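# Rest the bench rod in the cabinet rack, then add the part

## Task

Take the rod lying on the bench and lay it in the cabinet's rack so it runs straight across between the two rods already there, with each of its ends seated in a notch of the rails. After that, set the part onto that same rack, and finish with both grippers released from everything.

## Robot and tools

Robot: two six-joint arms, left_arm and right_arm, each ending in a parallel two-finger gripper. Their bases sit in the scene frame at left_arm (+0.048, +0.235, 0) m with quat_wxyz (+1.000, 0, 0, +0.020) and right_arm (+0.024, -0.225, 0) m with quat_wxyz (+1.000, 0, 0, -0.012). The scene frame has its origin on the table surface midway between the arms; +x points away from the robot over the table, +z up, and left_arm is on the +y side. The names left and right refer to arms, not to image sides. Two head cameras, cam_head_left and cam_head_right, each give 504x504 images.

Gripper geometry: the fingers extend along the gripper's +z axis and separate along its y axis. The reported hand point (end_effector_position) lies between the finger pads, roughly 1 cm short of the tips. Printed hand positions can be somewhat wrong, more so when the arm is stretched far. A wrist camera mount sits on each gripper body and takes up space near it.

execute_actions: argument actions is a list holding zero or one item; optional pictures (true/false) controls whether camera images come back (they do by default). An empty list just reports the current state. A motion item is {"rows": [...], "steps": n} with n from 1 to 15 (default 15); each control step lasts 1/30 s, each row is used for one step, and the final row repeats if rows run out. A wait item is {"steps": n} with n up to 300, adding no command. Each row is one flat list of 14 numbers covering both arms, even if only one moves: left_arm waist, shoulder, elbow, wrist pitch, wrist yaw, wrist roll, opening, then the same seven for right_arm. The six joint numbers are absolute target angles in radians, in the same form as the Joint positions line. Ranges per arm: waist -2.618 to 3.054, shoulder 0.000 to 3.142, elbow 0.000 to 3.142, wrist pitch -1.571 to 1.571, wrist yaw -1.571 to 1.571, wrist roll -2.094 to 2.094. True ends may differ by up to 0.036 rad; a target more than 0.036 beyond a stated end and farther out than the current angle gets the whole call refused, and a target past the real end is clipped there, reported as "joint sent to its limit" (possibly about an earlier action). Opening is an absolute value from -1 (closed) to +1 (fully open, 0.094 m pad gap).

Motion limits: each step the command sent is kept within a fixed distance of the measured angle (waist 0.202, shoulder 0.258, elbow 0.238, wrist pitch 0.573, wrist yaw and roll 0.522 rad), and if the targets would move the hand more than 70 mm from where it is, all targets are pulled back proportionally. So large moves need several calls. Between calls the arms keep heading for the last row sent, until they have nearly stopped or a step is HELD.

Result lines: the state line gives each gripper's position (m) and quat_wxyz in the scene frame. Joint positions and Joint velocities list each arm's six joints (rad, rad/s) plus the pad gap (m, m/s). grip_measured is the measured opening on the command scale; each gripper may read off by about 1 mm. To hold something, keep commanding below grip_measured: about 0.03 lower gives a firm grasp, smaller differences a lighter one. Very thin parts (under ~2 mm) get less squeeze. "joint command not followed" means a clearance check altered or blocked some joint targets; HELD marks steps where your row was not (fully) sent. Joint torque readings carry offsets and noise. MOTOR HOT warns from 75 °C; at 90 °C the arm stops for 10 s, and at 100 °C it drops what it holds and falls (OVER-TEMPERATURE FAULT). Avoid holding loads idle for long.

zoom_image: camera (cam_head_left or cam_head_right) and region [x0, y0, x1, y1] in pixels of that camera's latest image, top-left origin, at most 504 by 504; gives an enlarged view.

read_manual: optional section, only "licences"; returns licence text and does nothing else.

finished_scene: argument scene, the number of the current scene; ends it for good and reports whether the goal holds, then starts the next scene if any.

Order: look and zoom to locate the rod, rack, notches and part; grasp the rod, carry it and lower it across the rack into the notches; release; then pick the part and set it on the rack; open both grippers and move clear; then call finished_scene.

Cautions: nothing may leave the table. Don't let the arms collide or push on each other. Avoid drops, slipping, slamming into things and pressing hard. Objects may occasionally be tugged or nudged by outside forces, so check placement before finishing.

Each tool is called after ">>>" as a command line: name --argument value for each argument, lists and objects as JSON in quotes; but a table of rows of numbers goes row by row, as --pt "numbers of a row", without its own name.

## Session

>>> execute_actions --actions '[]'

Scene clock: 0.00 s of 5400.00 s.
left_arm: end_effector_position=(+0.6294, +0.2969, +0.3500) grip_measured=+1.000 end_effector_quat_wxyz=(+0.319, -0.485, +0.583, -0.569) | right_arm: end_effector_position=(+0.2745, -0.3859, +0.1394) grip_measured=+1.000 end_effector_quat_wxyz=(-0.026, -0.110, +0.978, -0.174)
Joint positions: left_arm=[ 0.249  1.941  1.802 -0.05   0.646 -1.64   0.094] | right_arm=[-0.354  1.536  1.271 -1.185  0.332 -0.621  0.094]
Joint velocities: left_arm=[-0.002  0.002 -0.017 -0.037 -0.066  0.051  0.   ] | right_arm=[-0.012 -0.022 -0.007 -0.037  0.066  0.007  0.   ]
Joint torques (N m, as the arm reports them, + toward a larger angle): no reading

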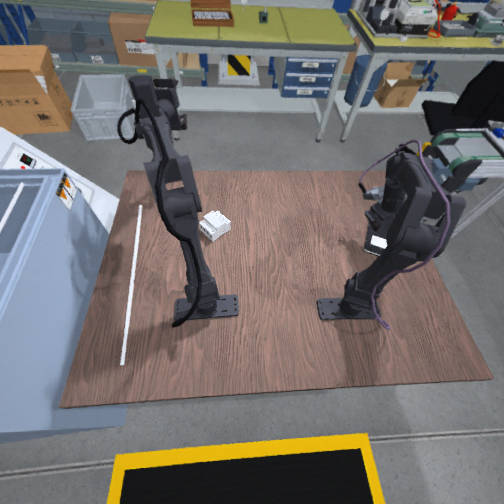

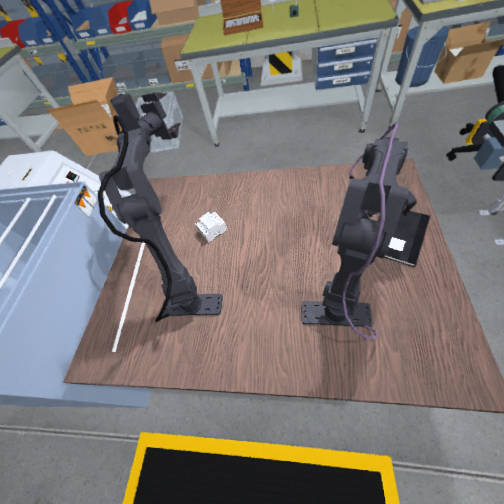

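>>> zoom_image --camera "cam_head_right" --region '[0, 140, 240, 380]'

>>> zoom_image --camera "cam_head_left" --region '[0, 130, 250, 380]'

Region (0, 140, 240, 380) of cam_head_right's 504x504 image, scaled by 2.100, with more detail than that image has.

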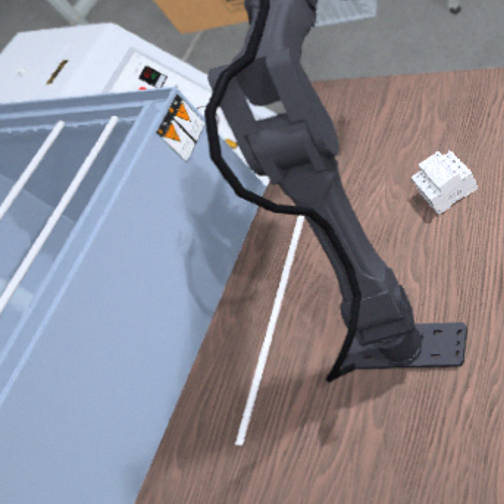

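Region (0, 130, 250, 380) of cam_head_left's 504x504 image, scaled by 2.016, with more detail than that image has.

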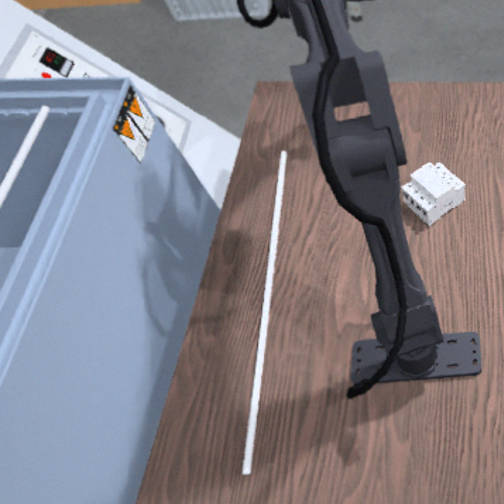

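>>> execute_actions --actions '[{"rows":[[0.4,1.5,1.15,-1.1,0,1.19,0.2,-0.354,1.536,1.271,-1.185,0.332,-0.621,1]]}]' --pictures false

>>> execute_actions --actions '[{"steps":30}]' --pictures false

>>> execute_actions --actions '[{"rows":[[1.15,1.621,1.084,-1.034,0,1.19,0.2,-0.354,1.536,1.271,-1.185,0.332,-0.621,1]]}]' --pictures false

>>> execute_actions --actions '[{"steps":40}]'

>>> zoom_image --camera "cam_head_right" --region '[0, 160, 120, 280]'

>>> zoom_image --camera "cam_head_left" --region '[0, 130, 250, 380]'

Scene clock: 28.43 s of 5400.00 s.
left_arm: end_effector_position=(+0.4271, +0.3744, +0.1690) grip_measured=+0.203 end_effector_quat_wxyz=(+0.249, -0.594, +0.749, -0.154) | right_arm: end_effector_position=(+0.2745, -0.3859, +0.1394) grip_measured=+1.000 end_effector_quat_wxyz=(-0.026, -0.110, +0.978, -0.174)
Joint positions: left_arm=[ 0.384  1.564  1.297 -0.732  0.17  -0.966  0.056] | right_arm=[-0.354  1.536  1.271 -1.185  0.332 -0.621  0.094]
Joint velocities: left_arm=[-0.007 -0.212 -0.911 -1.341 -0.447  1.575  0.   ] | right_arm=[-0.012  0.002  0.007  0.037  0.007 -0.022  0.   ]
Joint torques (N m, as the arm reports them, + toward a larger angle): left_arm=[ 0.68 -8.28  7.13  1.44 -0.04  0.11] | right_arm=[ 0.03 -6.71  5.38  0.36  0.19  0.  ]
Steps of this call (steps 1 to 90: nothing new was sent; then 24.93 s passed at rest; steps 91 to 105: all 15 steps of this action). Readings (joint positions):
91: left_arm=[0.253 1.928 1.786 -0.073 0.612 -1.602] | right_arm=[-0.354 1.536 1.271 -1.185 0.332 -0.621]
92: left_arm=[0.260 1.898 1.750 -0.122 0.569 -1.557] | right_arm=[-0.354 1.536 1.271 -1.185 0.332 -0.621]
94: left_arm=[0.291 1.834 1.674 -0.222 0.482 -1.469] | right_arm=[-0.354 1.536 1.271 -1.185 0.332 -0.621]
98: left_arm=[0.358 1.699 1.524 -0.423 0.324 -1.288] | right_arm=[-0.354 1.536 1.271 -1.185 0.332 -0.621]
105: the state above

Scene clock: 29.43 s of 5400.00 s.
left_arm: end_effector_position=(+0.3060, +0.3537, +0.1012) grip_measured=+0.203 end_effector_quat_wxyz=(+0.040, +0.352, +0.934, +0.036) | right_arm: end_effector_position=(+0.2745, -0.3859, +0.1394) grip_measured=+1.000 end_effector_quat_wxyz=(-0.026, -0.110, +0.978, -0.174)
Joint positions: left_arm=[ 0.391  1.526  1.15  -1.088  0.006  1.152  0.056] | right_arm=[-0.354  1.536  1.271 -1.185  0.332 -0.621  0.094]
Joint velocities: left_arm=[-0.012  0.007 -0.002  0.066 -0.022  0.11  -0.   ] | right_arm=[ 0.002 -0.007 -0.017 -0.037  0.007 -0.022  0.   ]
Joint torques (N m, as the arm reports them, + toward a larger angle): left_arm=[ 0.64 -7.6   7.82  0.6  -0.02  0.08] | right_arm=[ 0.04 -6.73  5.42  0.35  0.2   0.  ]
Steps of this call (steps 1 to 30: the robot went on to your last target). Readings (joint positions):
1: left_arm=[0.384 1.557 1.265 -0.776 0.150 -0.902] | right_arm=[-0.354 1.536 1.271 -1.185 0.332 -0.621]
2: left_arm=[0.384 1.552 1.235 -0.823 0.129 -0.825] | right_arm=[-0.354 1.536 1.271 -1.185 0.332 -0.621]
4: left_arm=[0.386 1.544 1.181 -0.925 0.088 -0.632] | right_arm=[-0.354 1.536 1.271 -1.185 0.332 -0.621]
8: left_arm=[0.391 1.542 1.150 -1.049 0.042 -0.238] | right_arm=[-0.354 1.536 1.271 -1.185 0.332 -0.621]
30: the state above

Scene clock: 29.93 s of 5400.00 s.
left_arm: end_effector_position=(+0.1439, +0.4981, +0.0592) grip_measured=+0.203 end_effector_quat_wxyz=(-0.006, -0.015, +1.000, +0.006) | right_arm: end_effector_position=(+0.2745, -0.3859, +0.1394) grip_measured=+1.000 end_effector_quat_wxyz=(-0.026, -0.110, +0.978, -0.174)
Joint positions: left_arm=[ 1.167  1.638  1.098 -1.024 -0.015  1.177  0.056] | right_arm=[-0.354  1.536  1.271 -1.185  0.332 -0.621  0.094]
Joint velocities: left_arm=[-0.125  0.002 -0.012  0.007  0.081  0.022 -0.   ] | right_arm=[-0.007 -0.002  0.007  0.022 -0.022 -0.051  0.   ]
Joint torques (N m, as the arm reports them, + toward a larger angle): left_arm=[-0.83 -7.55  6.38  0.43  0.11  0.13] | right_arm=[ 0.   -6.71  5.42  0.34  0.19  0.  ]
Steps of this call (steps 1 to 15: all 15 steps of this action). Readings (joint positions):
1: left_arm=[0.415 1.533 1.146 -1.083 0.017 1.159] | right_arm=[-0.354 1.536 1.271 -1.185 0.332 -0.621]
2: left_arm=[0.466 1.546 1.140 -1.071 0.022 1.164] | right_arm=[-0.354 1.536 1.271 -1.185 0.332 -0.621]
4: left_arm=[0.605 1.590 1.123 -1.049 0.019 1.170] | right_arm=[-0.354 1.536 1.271 -1.185 0.332 -0.621]
8: left_arm=[0.901 1.638 1.099 -1.030 0.009 1.175] | right_arm=[-0.354 1.536 1.271 -1.185 0.332 -0.621]
15: the state above

Scene clock: 31.27 s of 5400.00 s.
left_arm: end_effector_position=(+0.1460, +0.4973, +0.0592) grip_measured=+0.203 end_effector_quat_wxyz=(-0.006, -0.009, +1.000, +0.006) | right_arm: end_effector_position=(+0.2745, -0.3859, +0.1394) grip_measured=+1.000 end_effector_quat_wxyz=(-0.026, -0.110, +0.978, -0.174)
Joint positions: left_arm=[ 1.159  1.638  1.098 -1.024 -0.015  1.18   0.056] | right_arm=[-0.354  1.536  1.271 -1.185  0.332 -0.621  0.094]
Joint velocities: left_arm=[ 0.002 -0.002 -0.012 -0.051 -0.022 -0.051 -0.001] | right_arm=[ 0.007 -0.027 -0.017  0.007  0.007 -0.037  0.   ]
Joint torques (N m, as the arm reports them, + toward a larger angle): left_arm=[-0.79 -7.52  6.1   0.39  0.12  0.12] | right_arm=[ 0.01 -6.73  5.38  0.34  0.19 -0.01]
Steps of this call (steps 1 to 15: the robot went on to your last target; steps 16 to 40: nothing new was sent). Readings (joint positions):
1: left_arm=[1.163 1.638 1.098 -1.024 -0.015 1.178] | right_arm=[-0.354 1.536 1.271 -1.185 0.332 -0.621]
2: left_arm=[1.161 1.638 1.098 -1.024 -0.015 1.178] | right_arm=[-0.354 1.536 1.271 -1.185 0.332 -0.621]
4: left_arm=[1.159 1.638 1.098 -1.024 -0.015 1.179] | right_arm=[-0.354 1.536 1.271 -1.185 0.332 -0.621]
8: left_arm=[1.159 1.638 1.098 -1.024 -0.015 1.180] | right_arm=[-0.354 1.536 1.271 -1.185 0.332 -0.621]
40: the state above
All arms were judged still, so your last target was given up. Only a new action makes them travel on or press farther. Fingers that are still opening or closing keep moving.

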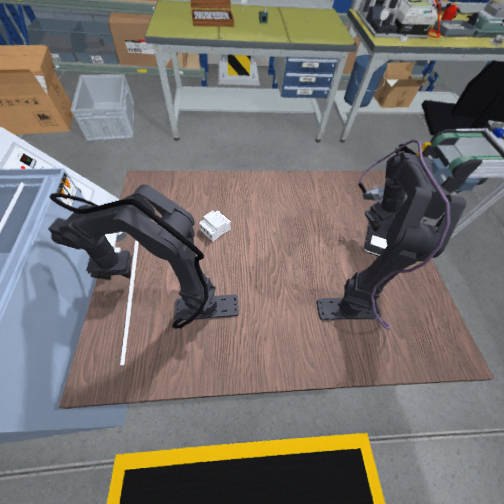

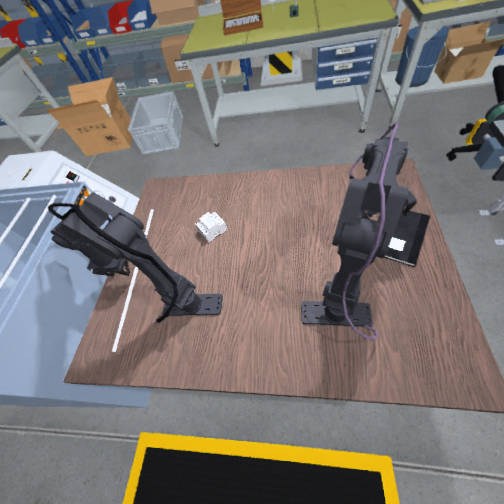

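Region (0, 160, 120, 280) of cam_head_right's 504x504 image, scaled by 4.200, with more detail than that image has.

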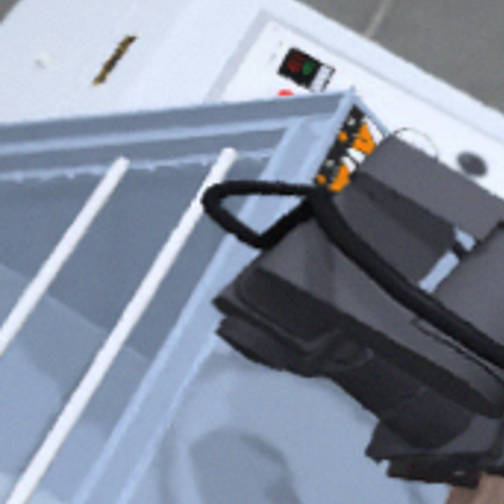

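Region (0, 130, 250, 380) of cam_head_left's 504x504 image, scaled by 2.016, with more detail than that image has.

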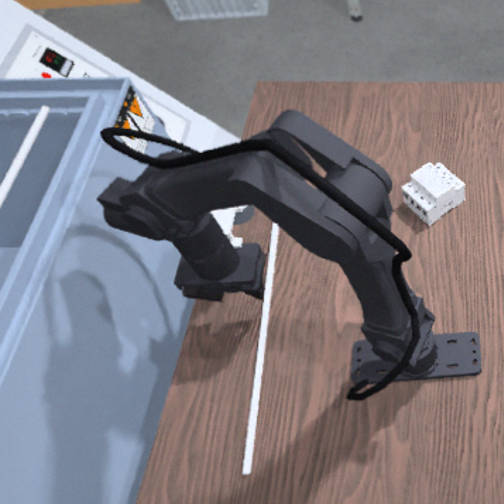

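>>> execute_actions --actions '[{"rows":[[0.98,1.72,1.07,-0.925,0,0.95,0.6,-0.354,1.536,1.271,-1.185,0.332,-0.621,1]]}]' --pictures false

>>> execute_actions --actions '[{"steps":15}]'

>>> zoom_image --camera "cam_head_left" --region '[70, 200, 190, 320]'

>>> zoom_image --camera "cam_head_right" --region '[70, 200, 190, 320]'

Scene clock: 58.67 s of 5400.00 s.
left_arm: end_effector_position=(+0.2003, +0.4827, +0.0334) grip_measured=+0.597 end_effector_quat_wxyz=(-0.004, -0.021, +1.000, -0.000) | right_arm: end_effector_position=(+0.2745, -0.3859, +0.1394) grip_measured=+1.000 end_effector_quat_wxyz=(-0.026, -0.110, +0.978, -0.174)
Joint positions: left_arm=[ 0.971  1.723  1.084 -0.937 -0.007  0.968  0.075] | right_arm=[-0.354  1.536  1.271 -1.185  0.332 -0.621  0.094]
Joint velocities: left_arm=[-0.007 -0.002  0.007  0.022 -0.007 -0.11  -0.002] | right_arm=[-0.002  0.002 -0.002  0.037 -0.081 -0.022  0.   ]
Joint torques (N m, as the arm reports them, + toward a larger angle): left_arm=[ 0.71 -7.09  5.88  0.61  0.07 -0.12] | right_arm=[ 0.02 -6.7   5.41  0.35  0.2   0.  ]
Steps of this call (steps 1 to 90: nothing new was sent; then 23.90 s passed at rest; steps 91 to 105: all 15 steps of this action). Readings (joint positions):
91: left_arm=[1.139 1.645 1.098 -1.018 -0.024 1.145] | right_arm=[-0.354 1.536 1.271 -1.185 0.332 -0.621]
92: left_arm=[1.098 1.658 1.098 -1.000 -0.027 1.107] | right_arm=[-0.354 1.536 1.271 -1.185 0.332 -0.621]
94: left_arm=[1.010 1.695 1.098 -0.968 -0.018 1.054] | right_arm=[-0.354 1.536 1.271 -1.185 0.332 -0.621]
98: left_arm=[0.969 1.723 1.085 -0.944 -0.007 0.999] | right_arm=[-0.354 1.536 1.271 -1.185 0.332 -0.621]
105: the state above

Scene clock: 59.17 s of 5400.00 s.
left_arm: end_effector_position=(+0.2006, +0.4831, +0.0334) grip_measured=+0.597 end_effector_quat_wxyz=(-0.004, -0.025, +1.000, +0.001) | right_arm: end_effector_position=(+0.2745, -0.3859, +0.1394) grip_measured=+1.000 end_effector_quat_wxyz=(-0.026, -0.110, +0.978, -0.174)
Joint positions: left_arm=[ 0.971  1.723  1.084 -0.935 -0.007  0.961  0.075] | right_arm=[-0.354  1.536  1.271 -1.185  0.332 -0.621  0.094]
Joint velocities: left_arm=[ 0.017 -0.007 -0.007  0.022 -0.022  0.022 -0.   ] | right_arm=[ 0.002 -0.002  0.002  0.007  0.022  0.007  0.   ]
Joint torques (N m, as the arm reports them, + toward a larger angle): left_arm=[ 0.6  -7.04  5.83  0.64  0.05 -0.14] | right_arm=[ 0.04 -6.69  5.42  0.35  0.2   0.  ]
Steps of this call (steps 1 to 15: the robot went on to your last target). Readings (joint positions):
1: left_arm=[0.971 1.723 1.084 -0.936 -0.007 0.967] | right_arm=[-0.354 1.536 1.271 -1.185 0.332 -0.621]
2: left_arm=[0.971 1.723 1.084 -0.936 -0.007 0.966] | right_arm=[-0.354 1.536 1.271 -1.185 0.332 -0.621]
4: left_arm=[0.971 1.723 1.084 -0.936 -0.007 0.964] | right_arm=[-0.354 1.536 1.271 -1.185 0.332 -0.621]
8: left_arm=[0.971 1.723 1.084 -0.935 -0.007 0.962] | right_arm=[-0.354 1.536 1.271 -1.185 0.332 -0.621]
15: the state above
All arms were judged still, so your last target was given up. Only a new action makes them travel on or press farther. Fingers that are still opening or closing keep moving.

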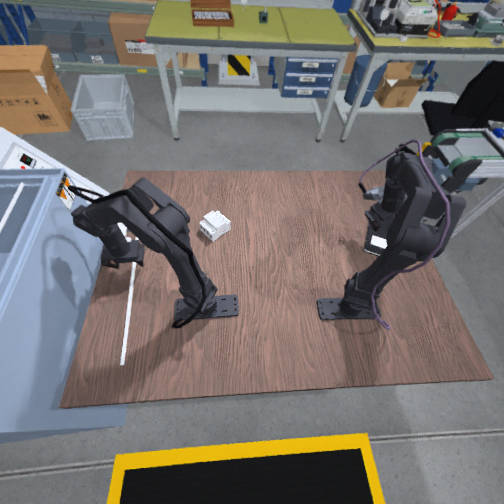

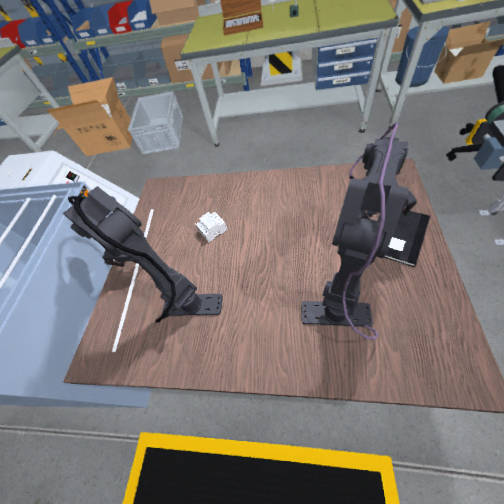

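Region (70, 200, 190, 320) of cam_head_left's 504x504 image, scaled by 4.200, with more detail than that image has.

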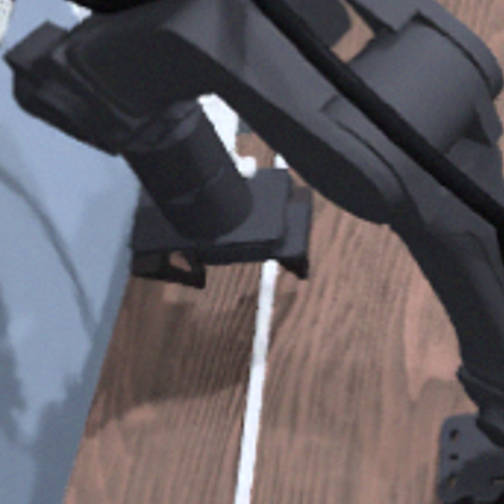

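Region (70, 200, 190, 320) of cam_head_right's 504x504 image, scaled by 4.200, with more detail than that image has.

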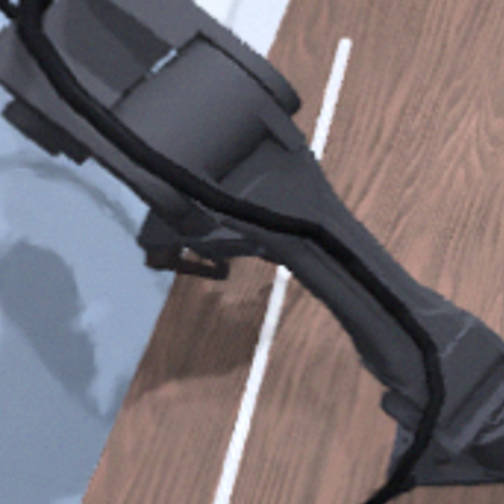

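>>> execute_actions --actions '[{"rows":[[0.98,1.738,1.003,-0.835,0,0.94,0.6,-0.354,1.536,1.271,-1.185,0.332,-0.621,1]]}]' --pictures false

>>> execute_actions --actions '[{"rows":[[0.98,1.738,1.003,-0.835,0,0.94,-0.6,-0.354,1.536,1.271,-1.185,0.332,-0.621,1]]}]'

>>> zoom_image --camera "cam_head_left" --region '[70, 200, 190, 320]'

Scene clock: 70.97 s of 5400.00 s.
left_arm: end_effector_position=(+0.1983, +0.4795, +0.0144) grip_measured=+0.597 end_effector_quat_wxyz=(-0.002, -0.030, +1.000, +0.003) | right_arm: end_effector_position=(+0.2745, -0.3859, +0.1394) grip_measured=+1.000 end_effector_quat_wxyz=(-0.026, -0.110, +0.978, -0.174)
Joint positions: left_arm=[ 0.971  1.735  1.015 -0.849 -0.007  0.951  0.075] | right_arm=[-0.354  1.536  1.271 -1.185  0.332 -0.621  0.094]
Joint velocities: left_arm=[ 0.007 -0.012 -0.017 -0.007 -0.007 -0.037 -0.001] | right_arm=[-0.007  0.002  0.007 -0.007 -0.007 -0.081  0.   ]
Joint torques (N m, as the arm reports them, + toward a larger angle): left_arm=[ 0.64 -6.58  6.    0.62  0.05 -0.1 ] | right_arm=[ 0.01 -6.68  5.39  0.35  0.2   0.01]
Steps of this call (steps 1 to 90: nothing new was sent; then 8.30 s passed at rest; steps 91 to 105: all 15 steps of this action). Readings (joint positions):
91: left_arm=[0.971 1.723 1.075 -0.919 -0.007 0.959] | right_arm=[-0.354 1.536 1.271 -1.185 0.332 -0.621]
92: left_arm=[0.971 1.723 1.061 -0.899 -0.007 0.957] | right_arm=[-0.354 1.536 1.271 -1.185 0.332 -0.621]
94: left_arm=[0.971 1.728 1.033 -0.878 -0.007 0.954] | right_arm=[-0.354 1.536 1.271 -1.185 0.332 -0.621]
98: left_arm=[0.971 1.735 1.015 -0.867 -0.007 0.952] | right_arm=[-0.354 1.536 1.271 -1.185 0.332 -0.621]
105: the state above

Scene clock: 71.47 s of 5400.00 s.
left_arm: end_effector_position=(+0.1988, +0.4803, +0.0144) grip_measured=-0.597 end_effector_quat_wxyz=(-0.001, -0.030, +1.000, +0.005) | right_arm: end_effector_position=(+0.2745, -0.3859, +0.1394) grip_measured=+1.000 end_effector_quat_wxyz=(-0.026, -0.110, +0.978, -0.174)
Joint positions: left_arm=[ 0.971  1.735  1.015 -0.845 -0.007  0.95   0.019] | right_arm=[-0.354  1.536  1.271 -1.185  0.332 -0.621  0.094]
Joint velocities: left_arm=[ 0.007 -0.007 -0.007  0.051  0.051 -0.081 -0.001] | right_arm=[ 0.002 -0.012 -0.007 -0.022  0.037  0.007  0.   ]
Joint torques (N m, as the arm reports them, + toward a larger angle): left_arm=[ 0.71 -6.53  5.82  0.63  0.08 -0.12] | right_arm=[ 0.01 -6.69  5.41  0.34  0.2   0.  ]
Steps of this call (steps 1 to 15: all 15 steps of this action). Readings (joint positions):
1: left_arm=[0.971 1.735 1.015 -0.848 -0.007 0.951] | right_arm=[-0.354 1.536 1.271 -1.185 0.332 -0.621]
2: left_arm=[0.971 1.735 1.015 -0.847 -0.007 0.950] | right_arm=[-0.354 1.536 1.271 -1.185 0.332 -0.621]
4: left_arm=[0.971 1.735 1.015 -0.846 -0.007 0.950] | right_arm=[-0.354 1.536 1.271 -1.185 0.332 -0.621]
8: left_arm=[0.971 1.735 1.015 -0.846 -0.007 0.950] | right_arm=[-0.354 1.536 1.271 -1.185 0.332 -0.621]
15: the state above

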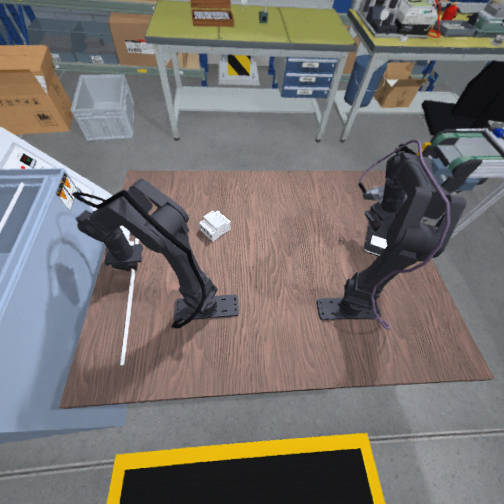

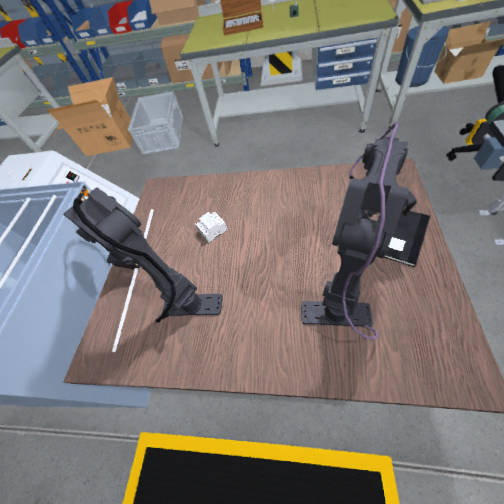

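Region (70, 200, 190, 320) of cam_head_left's 504x504 image, scaled by 4.200, with more detail than that image has.

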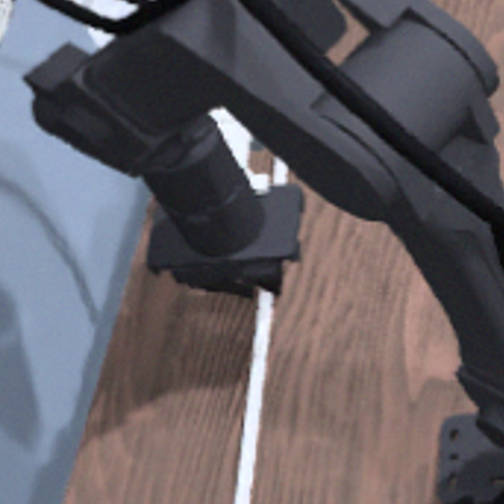

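Lower slightly more, then close.

>>> execute_actions --actions '[{"rows":[[0.98,1.756,1.003,-0.825,0,0.94,-0.6,-0.354,1.536,1.271,-1.185,0.332,-0.621,1]]}]' --pictures false

>>> execute_actions --actions '[{"rows":[[0.98,1.756,1.003,-0.825,0,0.94,-0.85,-0.354,1.536,1.271,-1.185,0.332,-0.621,1]]}]' --pictures false

Scene clock: 78.57 s of 5400.00 s.
left_arm: end_effector_position=(+0.1994, +0.4813, +0.0112) grip_measured=-0.597 end_effector_quat_wxyz=(-0.002, -0.030, +1.000, +0.004) | right_arm: end_effector_position=(+0.2745, -0.3859, +0.1394) grip_measured=+1.000 end_effector_quat_wxyz=(-0.026, -0.110, +0.978, -0.174)
Joint positions: left_arm=[ 0.971  1.746  1.015 -0.836 -0.007  0.95   0.019] | right_arm=[-0.354  1.536  1.271 -1.185  0.332 -0.621  0.094]
Joint velocities: left_arm=[-0.007  0.007  0.007 -0.007 -0.095  0.007  0.001] | right_arm=[-0.002 -0.012  0.002 -0.022 -0.022 -0.007  0.   ]
Joint torques (N m, as the arm reports them, + toward a larger angle): left_arm=[ 0.64 -6.11  5.76  0.63  0.06 -0.13] | right_arm=[ 0.05 -6.7   5.42  0.35  0.19  0.  ]
Steps of this call (steps 1 to 15: the robot went on to your last target; steps 16 to 90: nothing new was sent; then 3.60 s passed at rest; steps 91 to 105: all 15 steps of this action). Readings (joint positions):
91: left_arm=[0.971 1.735 1.015 -0.844 -0.007 0.950] | right_arm=[-0.354 1.536 1.271 -1.185 0.332 -0.621]
92: left_arm=[0.971 1.737 1.015 -0.842 -0.007 0.950] | right_arm=[-0.354 1.536 1.271 -1.185 0.332 -0.621]
94: left_arm=[0.971 1.742 1.015 -0.839 -0.007 0.950] | right_arm=[-0.354 1.536 1.271 -1.185 0.332 -0.621]
98: left_arm=[0.971 1.746 1.015 -0.837 -0.007 0.950] | right_arm=[-0.354 1.536 1.271 -1.185 0.332 -0.621]
105: the state above

Scene clock: 79.07 s of 5400.00 s.
left_arm: end_effector_position=(+0.1996, +0.4815, +0.0112) grip_measured=-0.818 end_effector_quat_wxyz=(-0.001, -0.031, +1.000, +0.004) | right_arm: end_effector_position=(+0.2745, -0.3859, +0.1394) grip_measured=+1.000 end_effector_quat_wxyz=(-0.026, -0.110, +0.978, -0.174)
Joint positions: left_arm=[ 0.971  1.746  1.015 -0.835 -0.007  0.95   0.009] | right_arm=[-0.354  1.536  1.271 -1.185  0.332 -0.621  0.094]
Joint velocities: left_arm=[-0.012 -0.007  0.002 -0.051  0.037 -0.037  0.   ] | right_arm=[-0.002  0.007  0.007 -0.007 -0.007 -0.022  0.   ]
Joint torques (N m, as the arm reports them, + toward a larger angle): left_arm=[ 0.67 -6.16  5.86  0.65  0.04 -0.14] | right_arm=[ 0.01 -6.69  5.38  0.35  0.2   0.  ]
Steps of this call (steps 1 to 15: all 15 steps of this action). Readings (joint positions):
1: left_arm=[0.971 1.746 1.015 -0.836 -0.007 0.950] | right_arm=[-0.354 1.536 1.271 -1.185 0.332 -0.621]
2: left_arm=[0.971 1.746 1.015 -0.835 -0.007 0.950] | right_arm=[-0.354 1.536 1.271 -1.185 0.332 -0.621]
4: left_arm=[0.971 1.746 1.015 -0.835 -0.007 0.950] | right_arm=[-0.354 1.536 1.271 -1.185 0.332 -0.621]
8: left_arm=[0.971 1.746 1.015 -0.835 -0.007 0.950] | right_arm=[-0.354 1.536 1.271 -1.185 0.332 -0.621]
15: the state above

>>> execute_actions --actions '[{"rows":[[0.98,1.72,1.003,-0.86,0,0.94,-0.86,-0.354,1.536,1.271,-1.185,0.332,-0.621,1],[0.98,1.69,1.003,-0.89,0,0.94,-0.86,-0.354,1.536,1.271,-1.185,0.332,-0.621,1],[0.98,1.66,1.003,-0.92,0,0.94,-0.86,-0.354,1.536,1.271,-1.185,0.332,-0.621,1],[0.98,1.63,1.003,-0.95,0,0.96,-0.86,-0.354,1.536,1.271,-1.185,0.332,-0.621,1],[1.0,1.6,1.003,-0.98,0,1.02,-0.86,-0.354,1.536,1.271,-1.185,0.332,-0.621,1],[1.04,1.6,1.02,-0.98,0,1.08,-0.86,-0.354,1.536,1.271,-1.185,0.332,-0.621,1],[1.08,1.6,1.04,-0.98,0,1.14,-0.86,-0.354,1.536,1.271,-1.185,0.332,-0.621,1],[1.13,1.6,1.06,-0.98,0,1.2,-0.86,-0.354,1.536,1.271,-1.185,0.332,-0.621,1],[1.18,1.58,1.08,-1.0,0,1.26,-0.86,-0.354,1.536,1.271,-1.185,0.332,-0.621,1],[1.23,1.56,1.1,-1.02,0,1.32,-0.86,-0.354,1.536,1.271,-1.185,0.332,-0.621,1],[1.29,1.54,1.1,-1.04,0,1.38,-0.86,-0.354,1.536,1.271,-1.185,0.332,-0.621,1],[1.35,1.52,1.1,-1.06,0,1.44,-0.86,-0.354,1.536,1.271,-1.185,0.332,-0.621,1],[1.41,1.5,1.1,-1.08,0,1.5,-0.86,-0.354,1.536,1.271,-1.185,0.332,-0.621,1],[1.47,1.48,1.1,-1.1,0,1.55,-0.86,-0.354,1.536,1.271,-1.185,0.332,-0.621,1],[1.531,1.46,1.1,-1.1,0,1.58,-0.86,-0.354,1.536,1.271,-1.185,0.332,-0.621,1]]}]' --pictures false

>>> execute_actions --actions '[{"rows":[[1.531,1.1,1.3,-1.3,0,1.58,-0.86,-0.354,1.536,1.271,-1.185,0.332,-0.621,1]]}]' --pictures false

>>> execute_actions --actions '[{"rows":[[1.531,1.15,1.856,-1.226,0,1.58,-0.86,-0.354,1.536,1.271,-1.185,0.332,-0.621,1]]}]'

Scene clock: 96.20 s of 5400.00 s.
left_arm: end_effector_position=(+0.0759, +0.5136, +0.0792) grip_measured=-0.818 end_effector_quat_wxyz=(+0.008, -0.047, +0.998, +0.049) | right_arm: end_effector_position=(+0.2745, -0.3859, +0.1394) grip_measured=+1.000 end_effector_quat_wxyz=(-0.026, -0.110, +0.978, -0.174)
Joint positions: left_arm=[ 1.427  1.532  1.068 -1.007  0.001  1.373  0.009] | right_arm=[-0.354  1.536  1.271 -1.185  0.332 -0.621  0.094]
Joint velocities: left_arm=[ 1.766 -0.613  0.002 -0.315  0.066  1.458  0.001] | right_arm=[-0.007 -0.022 -0.027  0.037 -0.022 -0.007  0.   ]
Joint torques (N m, as the arm reports them, + toward a larger angle): left_arm=[-0.19 -7.97 10.66  0.26 -0.06  0.06] | right_arm=[ 0.   -6.71  5.43  0.35  0.2  -0.02]
Steps of this call (steps 1 to 15: the robot went on to your last target; steps 16 to 90: nothing new was sent; then 13.63 s passed at rest; steps 91 to 105: all 15 steps of this action). Readings (joint positions):
91: left_arm=[0.971 1.746 1.015 -0.835 -0.007 0.950] | right_arm=[-0.354 1.536 1.271 -1.185 0.332 -0.621]
92: left_arm=[0.971 1.744 1.015 -0.839 -0.007 0.950] | right_arm=[-0.354 1.536 1.271 -1.185 0.332 -0.621]
94: left_arm=[0.971 1.721 1.015 -0.865 -0.007 0.950] | right_arm=[-0.354 1.536 1.271 -1.185 0.332 -0.621]
98: left_arm=[1.034 1.629 1.018 -0.928 0.001 1.042] | right_arm=[-0.354 1.536 1.271 -1.185 0.332 -0.621]
105: the state above

Scene clock: 96.70 s of 5400.00 s.
left_arm: end_effector_position=(+0.0456, +0.4797, +0.2445) grip_measured=-0.818 end_effector_quat_wxyz=(-0.005, -0.004, +0.968, +0.252) | right_arm: end_effector_position=(+0.2745, -0.3859, +0.1394) grip_measured=+1.000 end_effector_quat_wxyz=(-0.026, -0.110, +0.978, -0.174)
Joint positions: left_arm=[ 1.523  1.084  1.293 -1.271 -0.016  1.559  0.009] | right_arm=[-0.354  1.536  1.271 -1.185  0.332 -0.621  0.094]
Joint velocities: left_arm=[-0.007  0.139  0.012 -0.168 -0.051  0.125  0.   ] | right_arm=[-0.002 -0.007 -0.002  0.066  0.007 -0.095  0.   ]
Joint torques (N m, as the arm reports them, + toward a larger angle): left_arm=[ 0.54 -1.26  8.3   1.53  0.12  0.05] | right_arm=[ 0.06 -6.7   5.42  0.34  0.2   0.  ]
Steps of this call (steps 1 to 15: all 15 steps of this action). Readings (joint positions):
1: left_arm=[1.475 1.508 1.080 -1.034 -0.009 1.398] | right_arm=[-0.354 1.536 1.271 -1.185 0.332 -0.621]
2: left_arm=[1.505 1.481 1.102 -1.068 -0.017 1.415] | right_arm=[-0.354 1.536 1.271 -1.185 0.332 -0.621]
4: left_arm=[1.523 1.405 1.153 -1.115 -0.020 1.448] | right_arm=[-0.354 1.536 1.271 -1.185 0.332 -0.621]
8: left_arm=[1.523 1.201 1.240 -1.180 -0.019 1.507] | right_arm=[-0.354 1.536 1.271 -1.185 0.332 -0.621]
15: the state above

Scene clock: 97.20 s of 5400.00 s.
left_arm: end_effector_position=(+0.0461, +0.5095, +0.4389) grip_measured=-0.818 end_effector_quat_wxyz=(-0.005, +0.001, +0.865, +0.502) | right_arm: end_effector_position=(+0.2745, -0.3859, +0.1394) grip_measured=+1.000 end_effector_quat_wxyz=(-0.026, -0.110, +0.978, -0.174)
Joint positions: left_arm=[ 1.523  1.142  1.842 -1.22  -0.014  1.574  0.009] | right_arm=[-0.354  1.536  1.271 -1.185  0.332 -0.621  0.094]
Joint velocities: left_arm=[-0.002  0.085 -0.007 -0.095 -0.037 -0.051 -0.001] | right_arm=[ 0.017 -0.007  0.002 -0.11   0.007  0.022  0.   ]
Joint torques (N m, as the arm reports them, + toward a larger angle): left_arm=[ 0.6  -0.71  7.63  2.26  0.08  0.05] | right_arm=[ 0.07 -6.74  5.4   0.34  0.19 -0.01]
Steps of this call (steps 1 to 15: all 15 steps of this action). Readings (joint positions):
1: left_arm=[1.523 1.100 1.322 -1.292 -0.016 1.563] | right_arm=[-0.354 1.536 1.271 -1.185 0.332 -0.621]
2: left_arm=[1.523 1.126 1.377 -1.308 -0.016 1.566] | right_arm=[-0.354 1.536 1.271 -1.185 0.332 -0.621]
4: left_arm=[1.523 1.161 1.498 -1.285 -0.016 1.568] | right_arm=[-0.354 1.536 1.271 -1.185 0.332 -0.621]
8: left_arm=[1.523 1.171 1.733 -1.254 -0.016 1.571] | right_arm=[-0.354 1.536 1.271 -1.185 0.332 -0.621]
15: the state above

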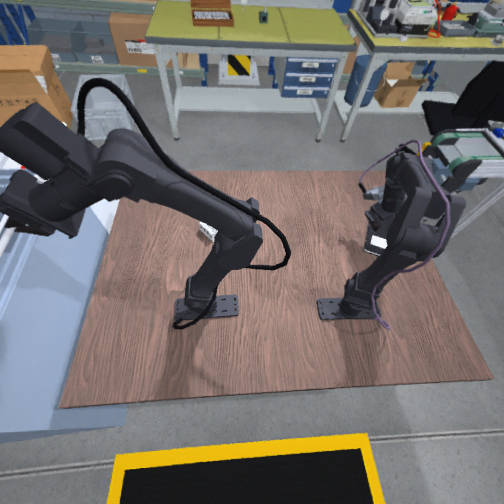

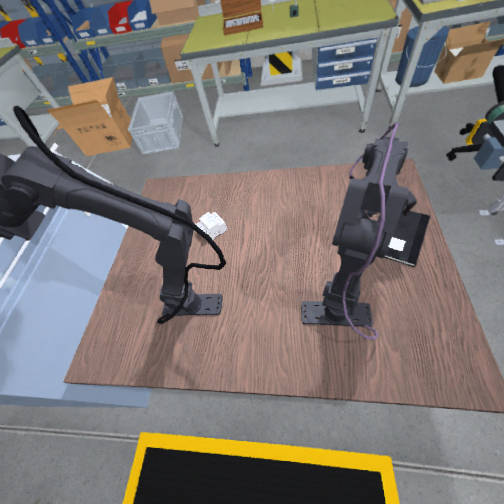

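>>> execute_actions --actions '[{"rows":[[1.535,1.6,2.15,-1.08,0.01,1.58,-0.86,-0.354,1.536,1.271,-1.185,0.332,-0.621,1]]}]' --pictures false

>>> execute_actions --actions '[{"rows":[[1.535,1.7,2.25,-1.05,0.01,1.58,-0.86,-0.354,1.536,1.271,-1.185,0.332,-0.621,1],[1.535,1.75,2.3,-1.03,0.01,1.58,-0.86,-0.354,1.536,1.271,-1.185,0.332,-0.621,1],[1.535,1.8,2.33,-1,0.01,1.58,-0.86,-0.354,1.536,1.271,-1.185,0.332,-0.621,1],[1.535,1.85,2.36,-0.97,0.01,1.58,-0.86,-0.354,1.536,1.271,-1.185,0.332,-0.621,1],[1.535,1.9,2.39,-0.97,0.01,1.58,-0.86,-0.354,1.536,1.271,-1.185,0.332,-0.621,1],[1.535,1.95,2.42,-0.97,0.01,1.58,-0.86,-0.354,1.536,1.271,-1.185,0.332,-0.621,1],[1.535,1.98,2.42,-0.97,0.01,1.58,-0.86,-0.354,1.536,1.271,-1.185,0.332,-0.621,1],[1.535,2.01,2.42,-0.97,0.01,1.58,-0.86,-0.354,1.536,1.271,-1.185,0.332,-0.621,1]]}]' --pictures false

>>> execute_actions --actions '[{"steps":15}]'

Scene clock: 111.63 s of 5400.00 s.
left_arm: end_effector_position=(+0.0486, +0.6715, +0.3934) grip_measured=-0.818 end_effector_quat_wxyz=(-0.003, +0.004, +0.895, +0.445) | right_arm: end_effector_position=(+0.2745, -0.3859, +0.1394) grip_measured=+1.000 end_effector_quat_wxyz=(-0.026, -0.110, +0.978, -0.174)
Joint positions: left_arm=[ 1.523  1.666  2.123 -1.105 -0.007  1.577  0.009] | right_arm=[-0.354  1.536  1.271 -1.185  0.332 -0.621  0.094]
Joint velocities: left_arm=[ 0.002 -0.164  0.007  0.007 -0.022 -0.037  0.   ] | right_arm=[-0.007 -0.007 -0.002 -0.051  0.051  0.007  0.   ]
Joint torques (N m, as the arm reports them, + toward a larger angle): left_arm=[  0.78 -10.76   9.86   2.32   0.12   0.05] | right_arm=[ 0.01 -6.72  5.37  0.34  0.19  0.  ]
Steps of this call (steps 1 to 30: the robot went on to your last target; steps 31 to 90: nothing new was sent; then 10.93 s passed at rest; steps 91 to 105: all 15 steps of this action). Readings (joint positions):
91: left_arm=[1.523 1.170 1.876 -1.249 -0.013 1.576] | right_arm=[-0.354 1.536 1.271 -1.185 0.332 -0.621]
92: left_arm=[1.523 1.216 1.940 -1.251 -0.012 1.577] | right_arm=[-0.354 1.536 1.271 -1.185 0.332 -0.621]
94: left_arm=[1.523 1.324 2.053 -1.196 -0.010 1.577] | right_arm=[-0.354 1.536 1.271 -1.185 0.332 -0.621]
98: left_arm=[1.523 1.520 2.123 -1.111 -0.008 1.577] | right_arm=[-0.354 1.536 1.271 -1.185 0.332 -0.621]
105: the state above

Scene clock: 112.13 s of 5400.00 s.
left_arm: end_effector_position=(+0.0499, +0.7897, +0.3357) grip_measured=-0.818 end_effector_quat_wxyz=(-0.002, +0.005, +0.897, +0.441) | right_arm: end_effector_position=(+0.2745, -0.3859, +0.1394) grip_measured=+1.000 end_effector_quat_wxyz=(-0.026, -0.110, +0.978, -0.174)
Joint positions: left_arm=[ 1.523  2.07   2.405 -0.992 -0.004  1.577  0.009] | right_arm=[-0.354  1.536  1.271 -1.185  0.332 -0.621  0.094]
Joint velocities: left_arm=[ 0.012  0.188 -0.037 -0.154 -0.007 -0.095  0.   ] | right_arm=[-0.007 -0.007 -0.007 -0.007 -0.007  0.022  0.   ]
Joint torques (N m, as the arm reports them, + toward a larger angle): left_arm=[  0.84 -15.8    9.29   2.53   0.14   0.04] | right_arm=[ 0.01 -6.68  5.4   0.35  0.2   0.01]
Steps of this call (steps 1 to 15: all 15 steps of this action). Readings (joint positions):
1: left_arm=[1.523 1.669 2.141 -1.111 -0.007 1.577] | right_arm=[-0.354 1.536 1.271 -1.185 0.332 -0.621]
2: left_arm=[1.523 1.685 2.181 -1.115 -0.006 1.577] | right_arm=[-0.354 1.536 1.271 -1.185 0.332 -0.621]
4: left_arm=[1.523 1.739 2.277 -1.080 -0.006 1.577] | right_arm=[-0.354 1.536 1.271 -1.185 0.332 -0.621]
8: left_arm=[1.523 1.888 2.402 -0.988 -0.004 1.577] | right_arm=[-0.354 1.536 1.271 -1.185 0.332 -0.621]
15: the state above

Scene clock: 112.63 s of 5400.00 s.
left_arm: end_effector_position=(+0.0499, +0.7819, +0.3542) grip_measured=-0.818 end_effector_quat_wxyz=(-0.002, +0.005, +0.890, +0.457) | right_arm: end_effector_position=(+0.2745, -0.3859, +0.1394) grip_measured=+1.000 end_effector_quat_wxyz=(-0.026, -0.110, +0.978, -0.174)
Joint positions: left_arm=[ 1.523  2.036  2.405 -0.992 -0.004  1.577  0.009] | right_arm=[-0.354  1.536  1.271 -1.185  0.332 -0.621  0.094]
Joint velocities: left_arm=[-0.007 -0.012 -0.012  0.066 -0.007 -0.051 -0.001] | right_arm=[-0.002 -0.002  0.002  0.007  0.066  0.007  0.   ]
Joint torques (N m, as the arm reports them, + toward a larger angle): left_arm=[  0.83 -11.9    9.25   2.31   0.15   0.04] | right_arm=[ 0.02 -6.72  5.4   0.35  0.2   0.01]
Steps of this call (steps 1 to 15: the robot went on to your last target). Readings (joint positions):
1: left_arm=[1.523 2.073 2.405 -0.996 -0.004 1.577] | right_arm=[-0.354 1.536 1.271 -1.185 0.332 -0.621]
2: left_arm=[1.523 2.073 2.405 -0.998 -0.004 1.577] | right_arm=[-0.354 1.536 1.271 -1.185 0.332 -0.621]
4: left_arm=[1.523 2.063 2.405 -0.997 -0.004 1.577] | right_arm=[-0.354 1.536 1.271 -1.185 0.332 -0.621]
8: left_arm=[1.523 2.041 2.405 -0.994 -0.004 1.577] | right_arm=[-0.354 1.536 1.271 -1.185 0.332 -0.621]
15: the state above

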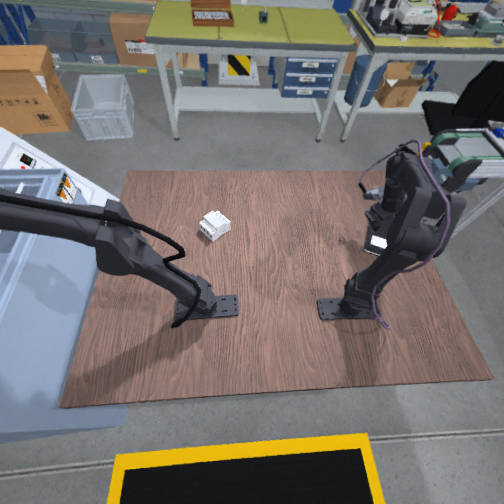

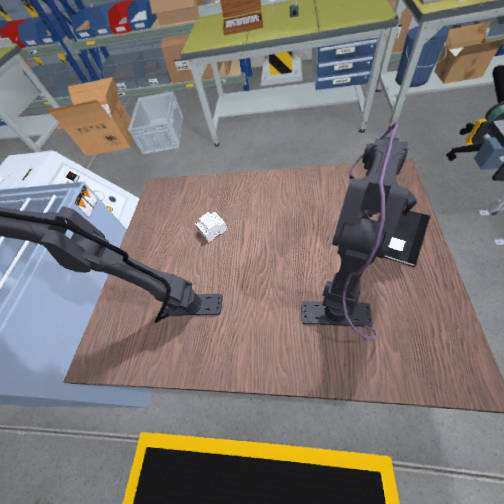

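>>> execute_actions --actions '[{"rows":[[1.535,1.97,2.38,-0.96,0.01,1.58,-0.86,-0.354,1.536,1.271,-1.185,0.332,-0.621,1],[1.535,1.94,2.34,-0.96,0.01,1.58,-0.86,-0.354,1.536,1.271,-1.185,0.332,-0.621,1],[1.535,1.91,2.3,-0.95,0.01,1.58,-0.86,-0.354,1.536,1.271,-1.185,0.332,-0.621,1],[1.535,1.88,2.26,-0.95,0.01,1.58,-0.86,-0.354,1.536,1.271,-1.185,0.332,-0.621,1],[1.535,1.85,2.22,-0.94,0.01,1.58,-0.86,-0.354,1.536,1.271,-1.185,0.332,-0.621,1],[1.535,1.83,2.18,-0.94,0.01,1.58,-0.86,-0.354,1.536,1.271,-1.185,0.332,-0.621,1],[1.535,1.815,2.14,-0.93,0.01,1.58,-0.86,-0.354,1.536,1.271,-1.185,0.332,-0.621,1],[1.535,1.815,2.1,-0.93,0.01,1.58,-0.86,-0.354,1.536,1.271,-1.185,0.332,-0.621,1],[1.535,1.815,2.06,-0.93,0.01,1.58,-0.86,-0.354,1.536,1.271,-1.185,0.332,-0.621,1],[1.535,1.815,2.03,-0.93,0.01,1.58,-0.86,-0.354,1.536,1.271,-1.185,0.332,-0.621,1]]}]' --pictures false

>>> execute_actions --actions '[{"steps":15}]'

>>> zoom_image --camera "cam_head_right" --region '[0, 150, 140, 290]'

Scene clock: 127.80 s of 5400.00 s.
left_arm: end_effector_position=(+0.0495, +0.7304, +0.3209) grip_measured=-0.818 end_effector_quat_wxyz=(-0.002, +0.005, +0.913, +0.407) | right_arm: end_effector_position=(+0.2745, -0.3859, +0.1394) grip_measured=+1.000 end_effector_quat_wxyz=(-0.026, -0.110, +0.978, -0.174)
Joint positions: left_arm=[ 1.523  1.82   2.043 -0.955 -0.004  1.577  0.009] | right_arm=[-0.354  1.536  1.271 -1.185  0.332 -0.621  0.094]
Joint velocities: left_arm=[-0.007  0.085 -0.168  0.037  0.007  0.051 -0.   ] | right_arm=[-0.017 -0.012  0.022  0.007  0.007  0.022  0.   ]
Joint torques (N m, as the arm reports them, + toward a larger angle): left_arm=[ 0.91 -9.39  7.93  2.24  0.15  0.05] | right_arm=[ 0.02 -6.7   5.38  0.35  0.2  -0.01]
Steps of this call (steps 1 to 15: the robot went on to your last target; steps 16 to 90: nothing new was sent; then 11.67 s passed at rest; steps 91 to 105: all 15 steps of this action). Readings (joint positions):
91: left_arm=[1.523 2.032 2.402 -0.990 -0.004 1.577] | right_arm=[-0.354 1.536 1.271 -1.185 0.332 -0.621]
92: left_arm=[1.523 2.023 2.386 -0.984 -0.004 1.577] | right_arm=[-0.354 1.536 1.271 -1.185 0.332 -0.621]
94: left_arm=[1.523 1.980 2.323 -0.976 -0.004 1.577] | right_arm=[-0.354 1.536 1.271 -1.185 0.332 -0.621]
98: left_arm=[1.523 1.867 2.177 -0.967 -0.004 1.577] | right_arm=[-0.354 1.536 1.271 -1.185 0.332 -0.621]
105: the state above

Scene clock: 128.30 s of 5400.00 s.
left_arm: end_effector_position=(+0.0495, +0.7317, +0.3157) grip_measured=-0.818 end_effector_quat_wxyz=(-0.002, +0.005, +0.915, +0.402) | right_arm: end_effector_position=(+0.2745, -0.3859, +0.1394) grip_measured=+1.000 end_effector_quat_wxyz=(-0.026, -0.110, +0.978, -0.174)
Joint positions: left_arm=[ 1.523  1.826  2.036 -0.952 -0.004  1.577  0.009] | right_arm=[-0.354  1.536  1.271 -1.185  0.332 -0.621  0.094]
Joint velocities: left_arm=[ 0.007 -0.017 -0.012  0.007 -0.081 -0.022  0.   ] | right_arm=[ 0.002  0.002 -0.012 -0.007 -0.022 -0.007  0.   ]
Joint torques (N m, as the arm reports them, + toward a larger angle): left_arm=[ 0.75 -9.42  7.73  2.18  0.11  0.03] | right_arm=[ 0.   -6.73  5.41  0.34  0.2  -0.01]
Steps of this call (steps 1 to 15: the robot went on to your last target). Readings (joint positions):
1: left_arm=[1.523 1.823 2.038 -0.955 -0.004 1.577] | right_arm=[-0.354 1.536 1.271 -1.185 0.332 -0.621]
2: left_arm=[1.523 1.825 2.037 -0.955 -0.004 1.577] | right_arm=[-0.354 1.536 1.271 -1.185 0.332 -0.621]
4: left_arm=[1.523 1.826 2.036 -0.955 -0.004 1.577] | right_arm=[-0.354 1.536 1.271 -1.185 0.332 -0.621]
8: left_arm=[1.523 1.826 2.036 -0.953 -0.004 1.577] | right_arm=[-0.354 1.536 1.271 -1.185 0.332 -0.621]
15: the state above
All arms were judged still, so your last target was given up. Only a new action makes them travel on or press farther. Fingers that are still opening or closing keep moving.

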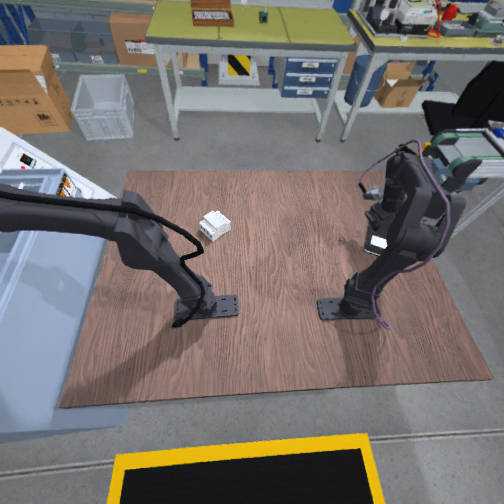

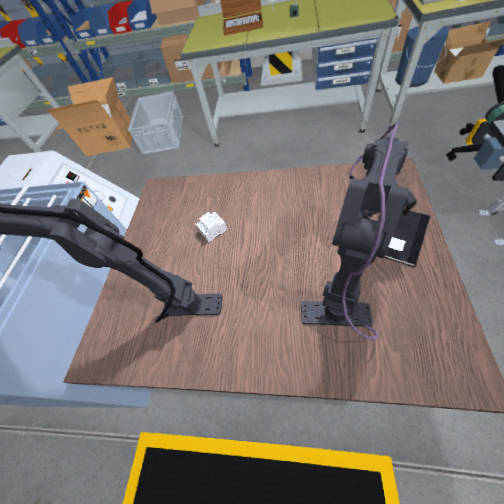

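Region (0, 150, 140, 290) of cam_head_right's 504x504 image, scaled by 3.600, with more detail than that image has.

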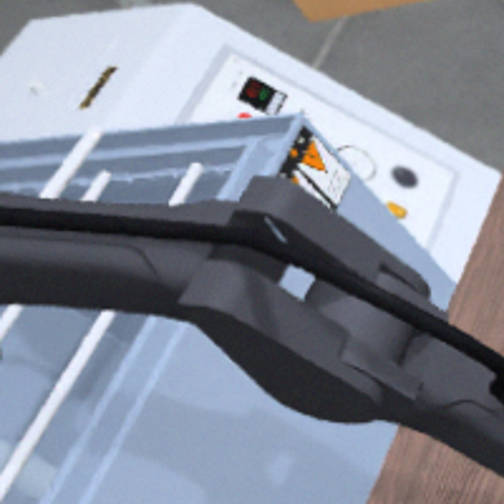

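>>> execute_actions --actions '[{"rows":[[1.535,1.83,2.03,-0.95,0.01,1.58,-0.86,-0.354,1.536,1.271,-1.185,0.332,-0.621,1],[1.535,1.84,2.03,-0.97,0.01,1.58,-0.86,-0.354,1.536,1.271,-1.185,0.332,-0.621,1],[1.535,1.855,2.03,-1,0.01,1.58,-0.86,-0.354,1.536,1.271,-1.185,0.332,-0.621,1]]}]'

>>> zoom_image --camera "cam_head_right" --region '[0, 150, 140, 290]'

>>> zoom_image --camera "cam_head_left" --region '[0, 150, 80, 230]'

Scene clock: 137.40 s of 5400.00 s.
left_arm: end_effector_position=(+0.0495, +0.7297, +0.2909) grip_measured=-0.818 end_effector_quat_wxyz=(-0.002, +0.006, +0.931, +0.364) | right_arm: end_effector_position=(+0.2745, -0.3859, +0.1394) grip_measured=+1.000 end_effector_quat_wxyz=(-0.026, -0.110, +0.978, -0.174)
Joint positions: left_arm=[ 1.523  1.86   2.036 -1.    -0.004  1.577  0.009] | right_arm=[-0.354  1.536  1.271 -1.185  0.332 -0.621  0.094]
Joint velocities: left_arm=[-0.007 -0.007  0.002 -0.037  0.007  0.022 -0.   ] | right_arm=[-0.012 -0.037 -0.002 -0.051  0.007 -0.037  0.   ]
Joint torques (N m, as the arm reports them, + toward a larger angle): left_arm=[ 0.79 -9.33  7.65  1.83  0.11  0.02] | right_arm=[ 0.01 -6.71  5.38  0.36  0.19  0.  ]
Steps of this call (steps 1 to 90: nothing new was sent; then 5.60 s passed at rest; steps 91 to 105: all 15 steps of this action). Readings (joint positions):
91: left_arm=[1.523 1.826 2.036 -0.952 -0.004 1.577] | right_arm=[-0.354 1.536 1.271 -1.185 0.332 -0.621]
92: left_arm=[1.523 1.827 2.036 -0.954 -0.004 1.577] | right_arm=[-0.354 1.536 1.271 -1.185 0.332 -0.621]
94: left_arm=[1.523 1.831 2.036 -0.965 -0.004 1.577] | right_arm=[-0.354 1.536 1.271 -1.185 0.332 -0.621]
98: left_arm=[1.523 1.851 2.036 -0.987 -0.004 1.577] | right_arm=[-0.354 1.536 1.271 -1.185 0.332 -0.621]
105: the state above

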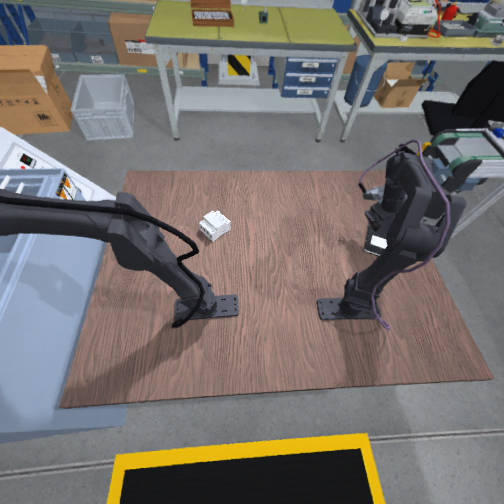

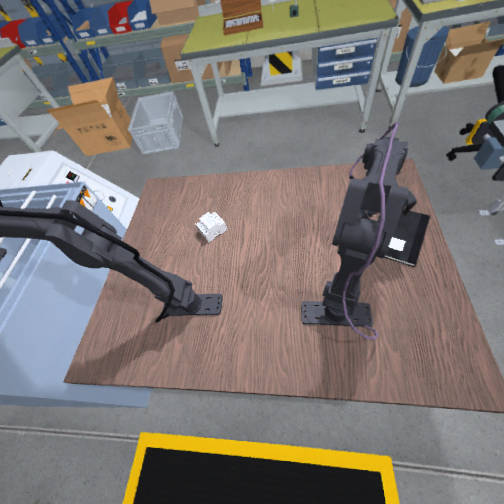

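Region (0, 150, 140, 290) of cam_head_right's 504x504 image, scaled by 3.600, with more detail than that image has.

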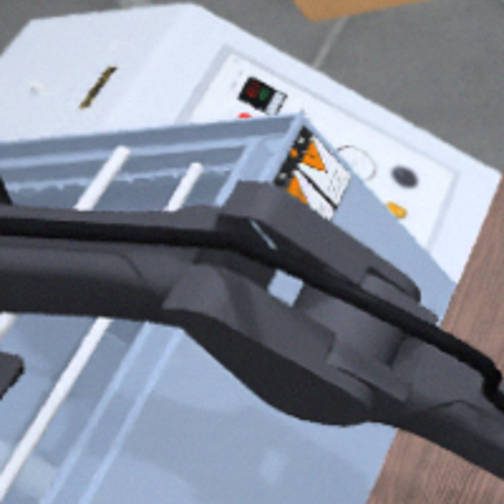

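Region (0, 150, 80, 230) of cam_head_left's 504x504 image, scaled by 6.300, with more detail than that image has.

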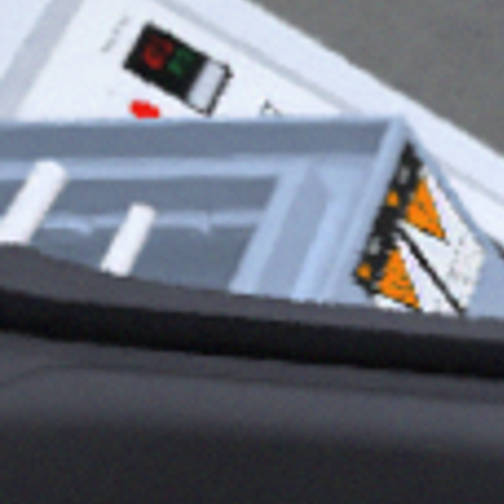

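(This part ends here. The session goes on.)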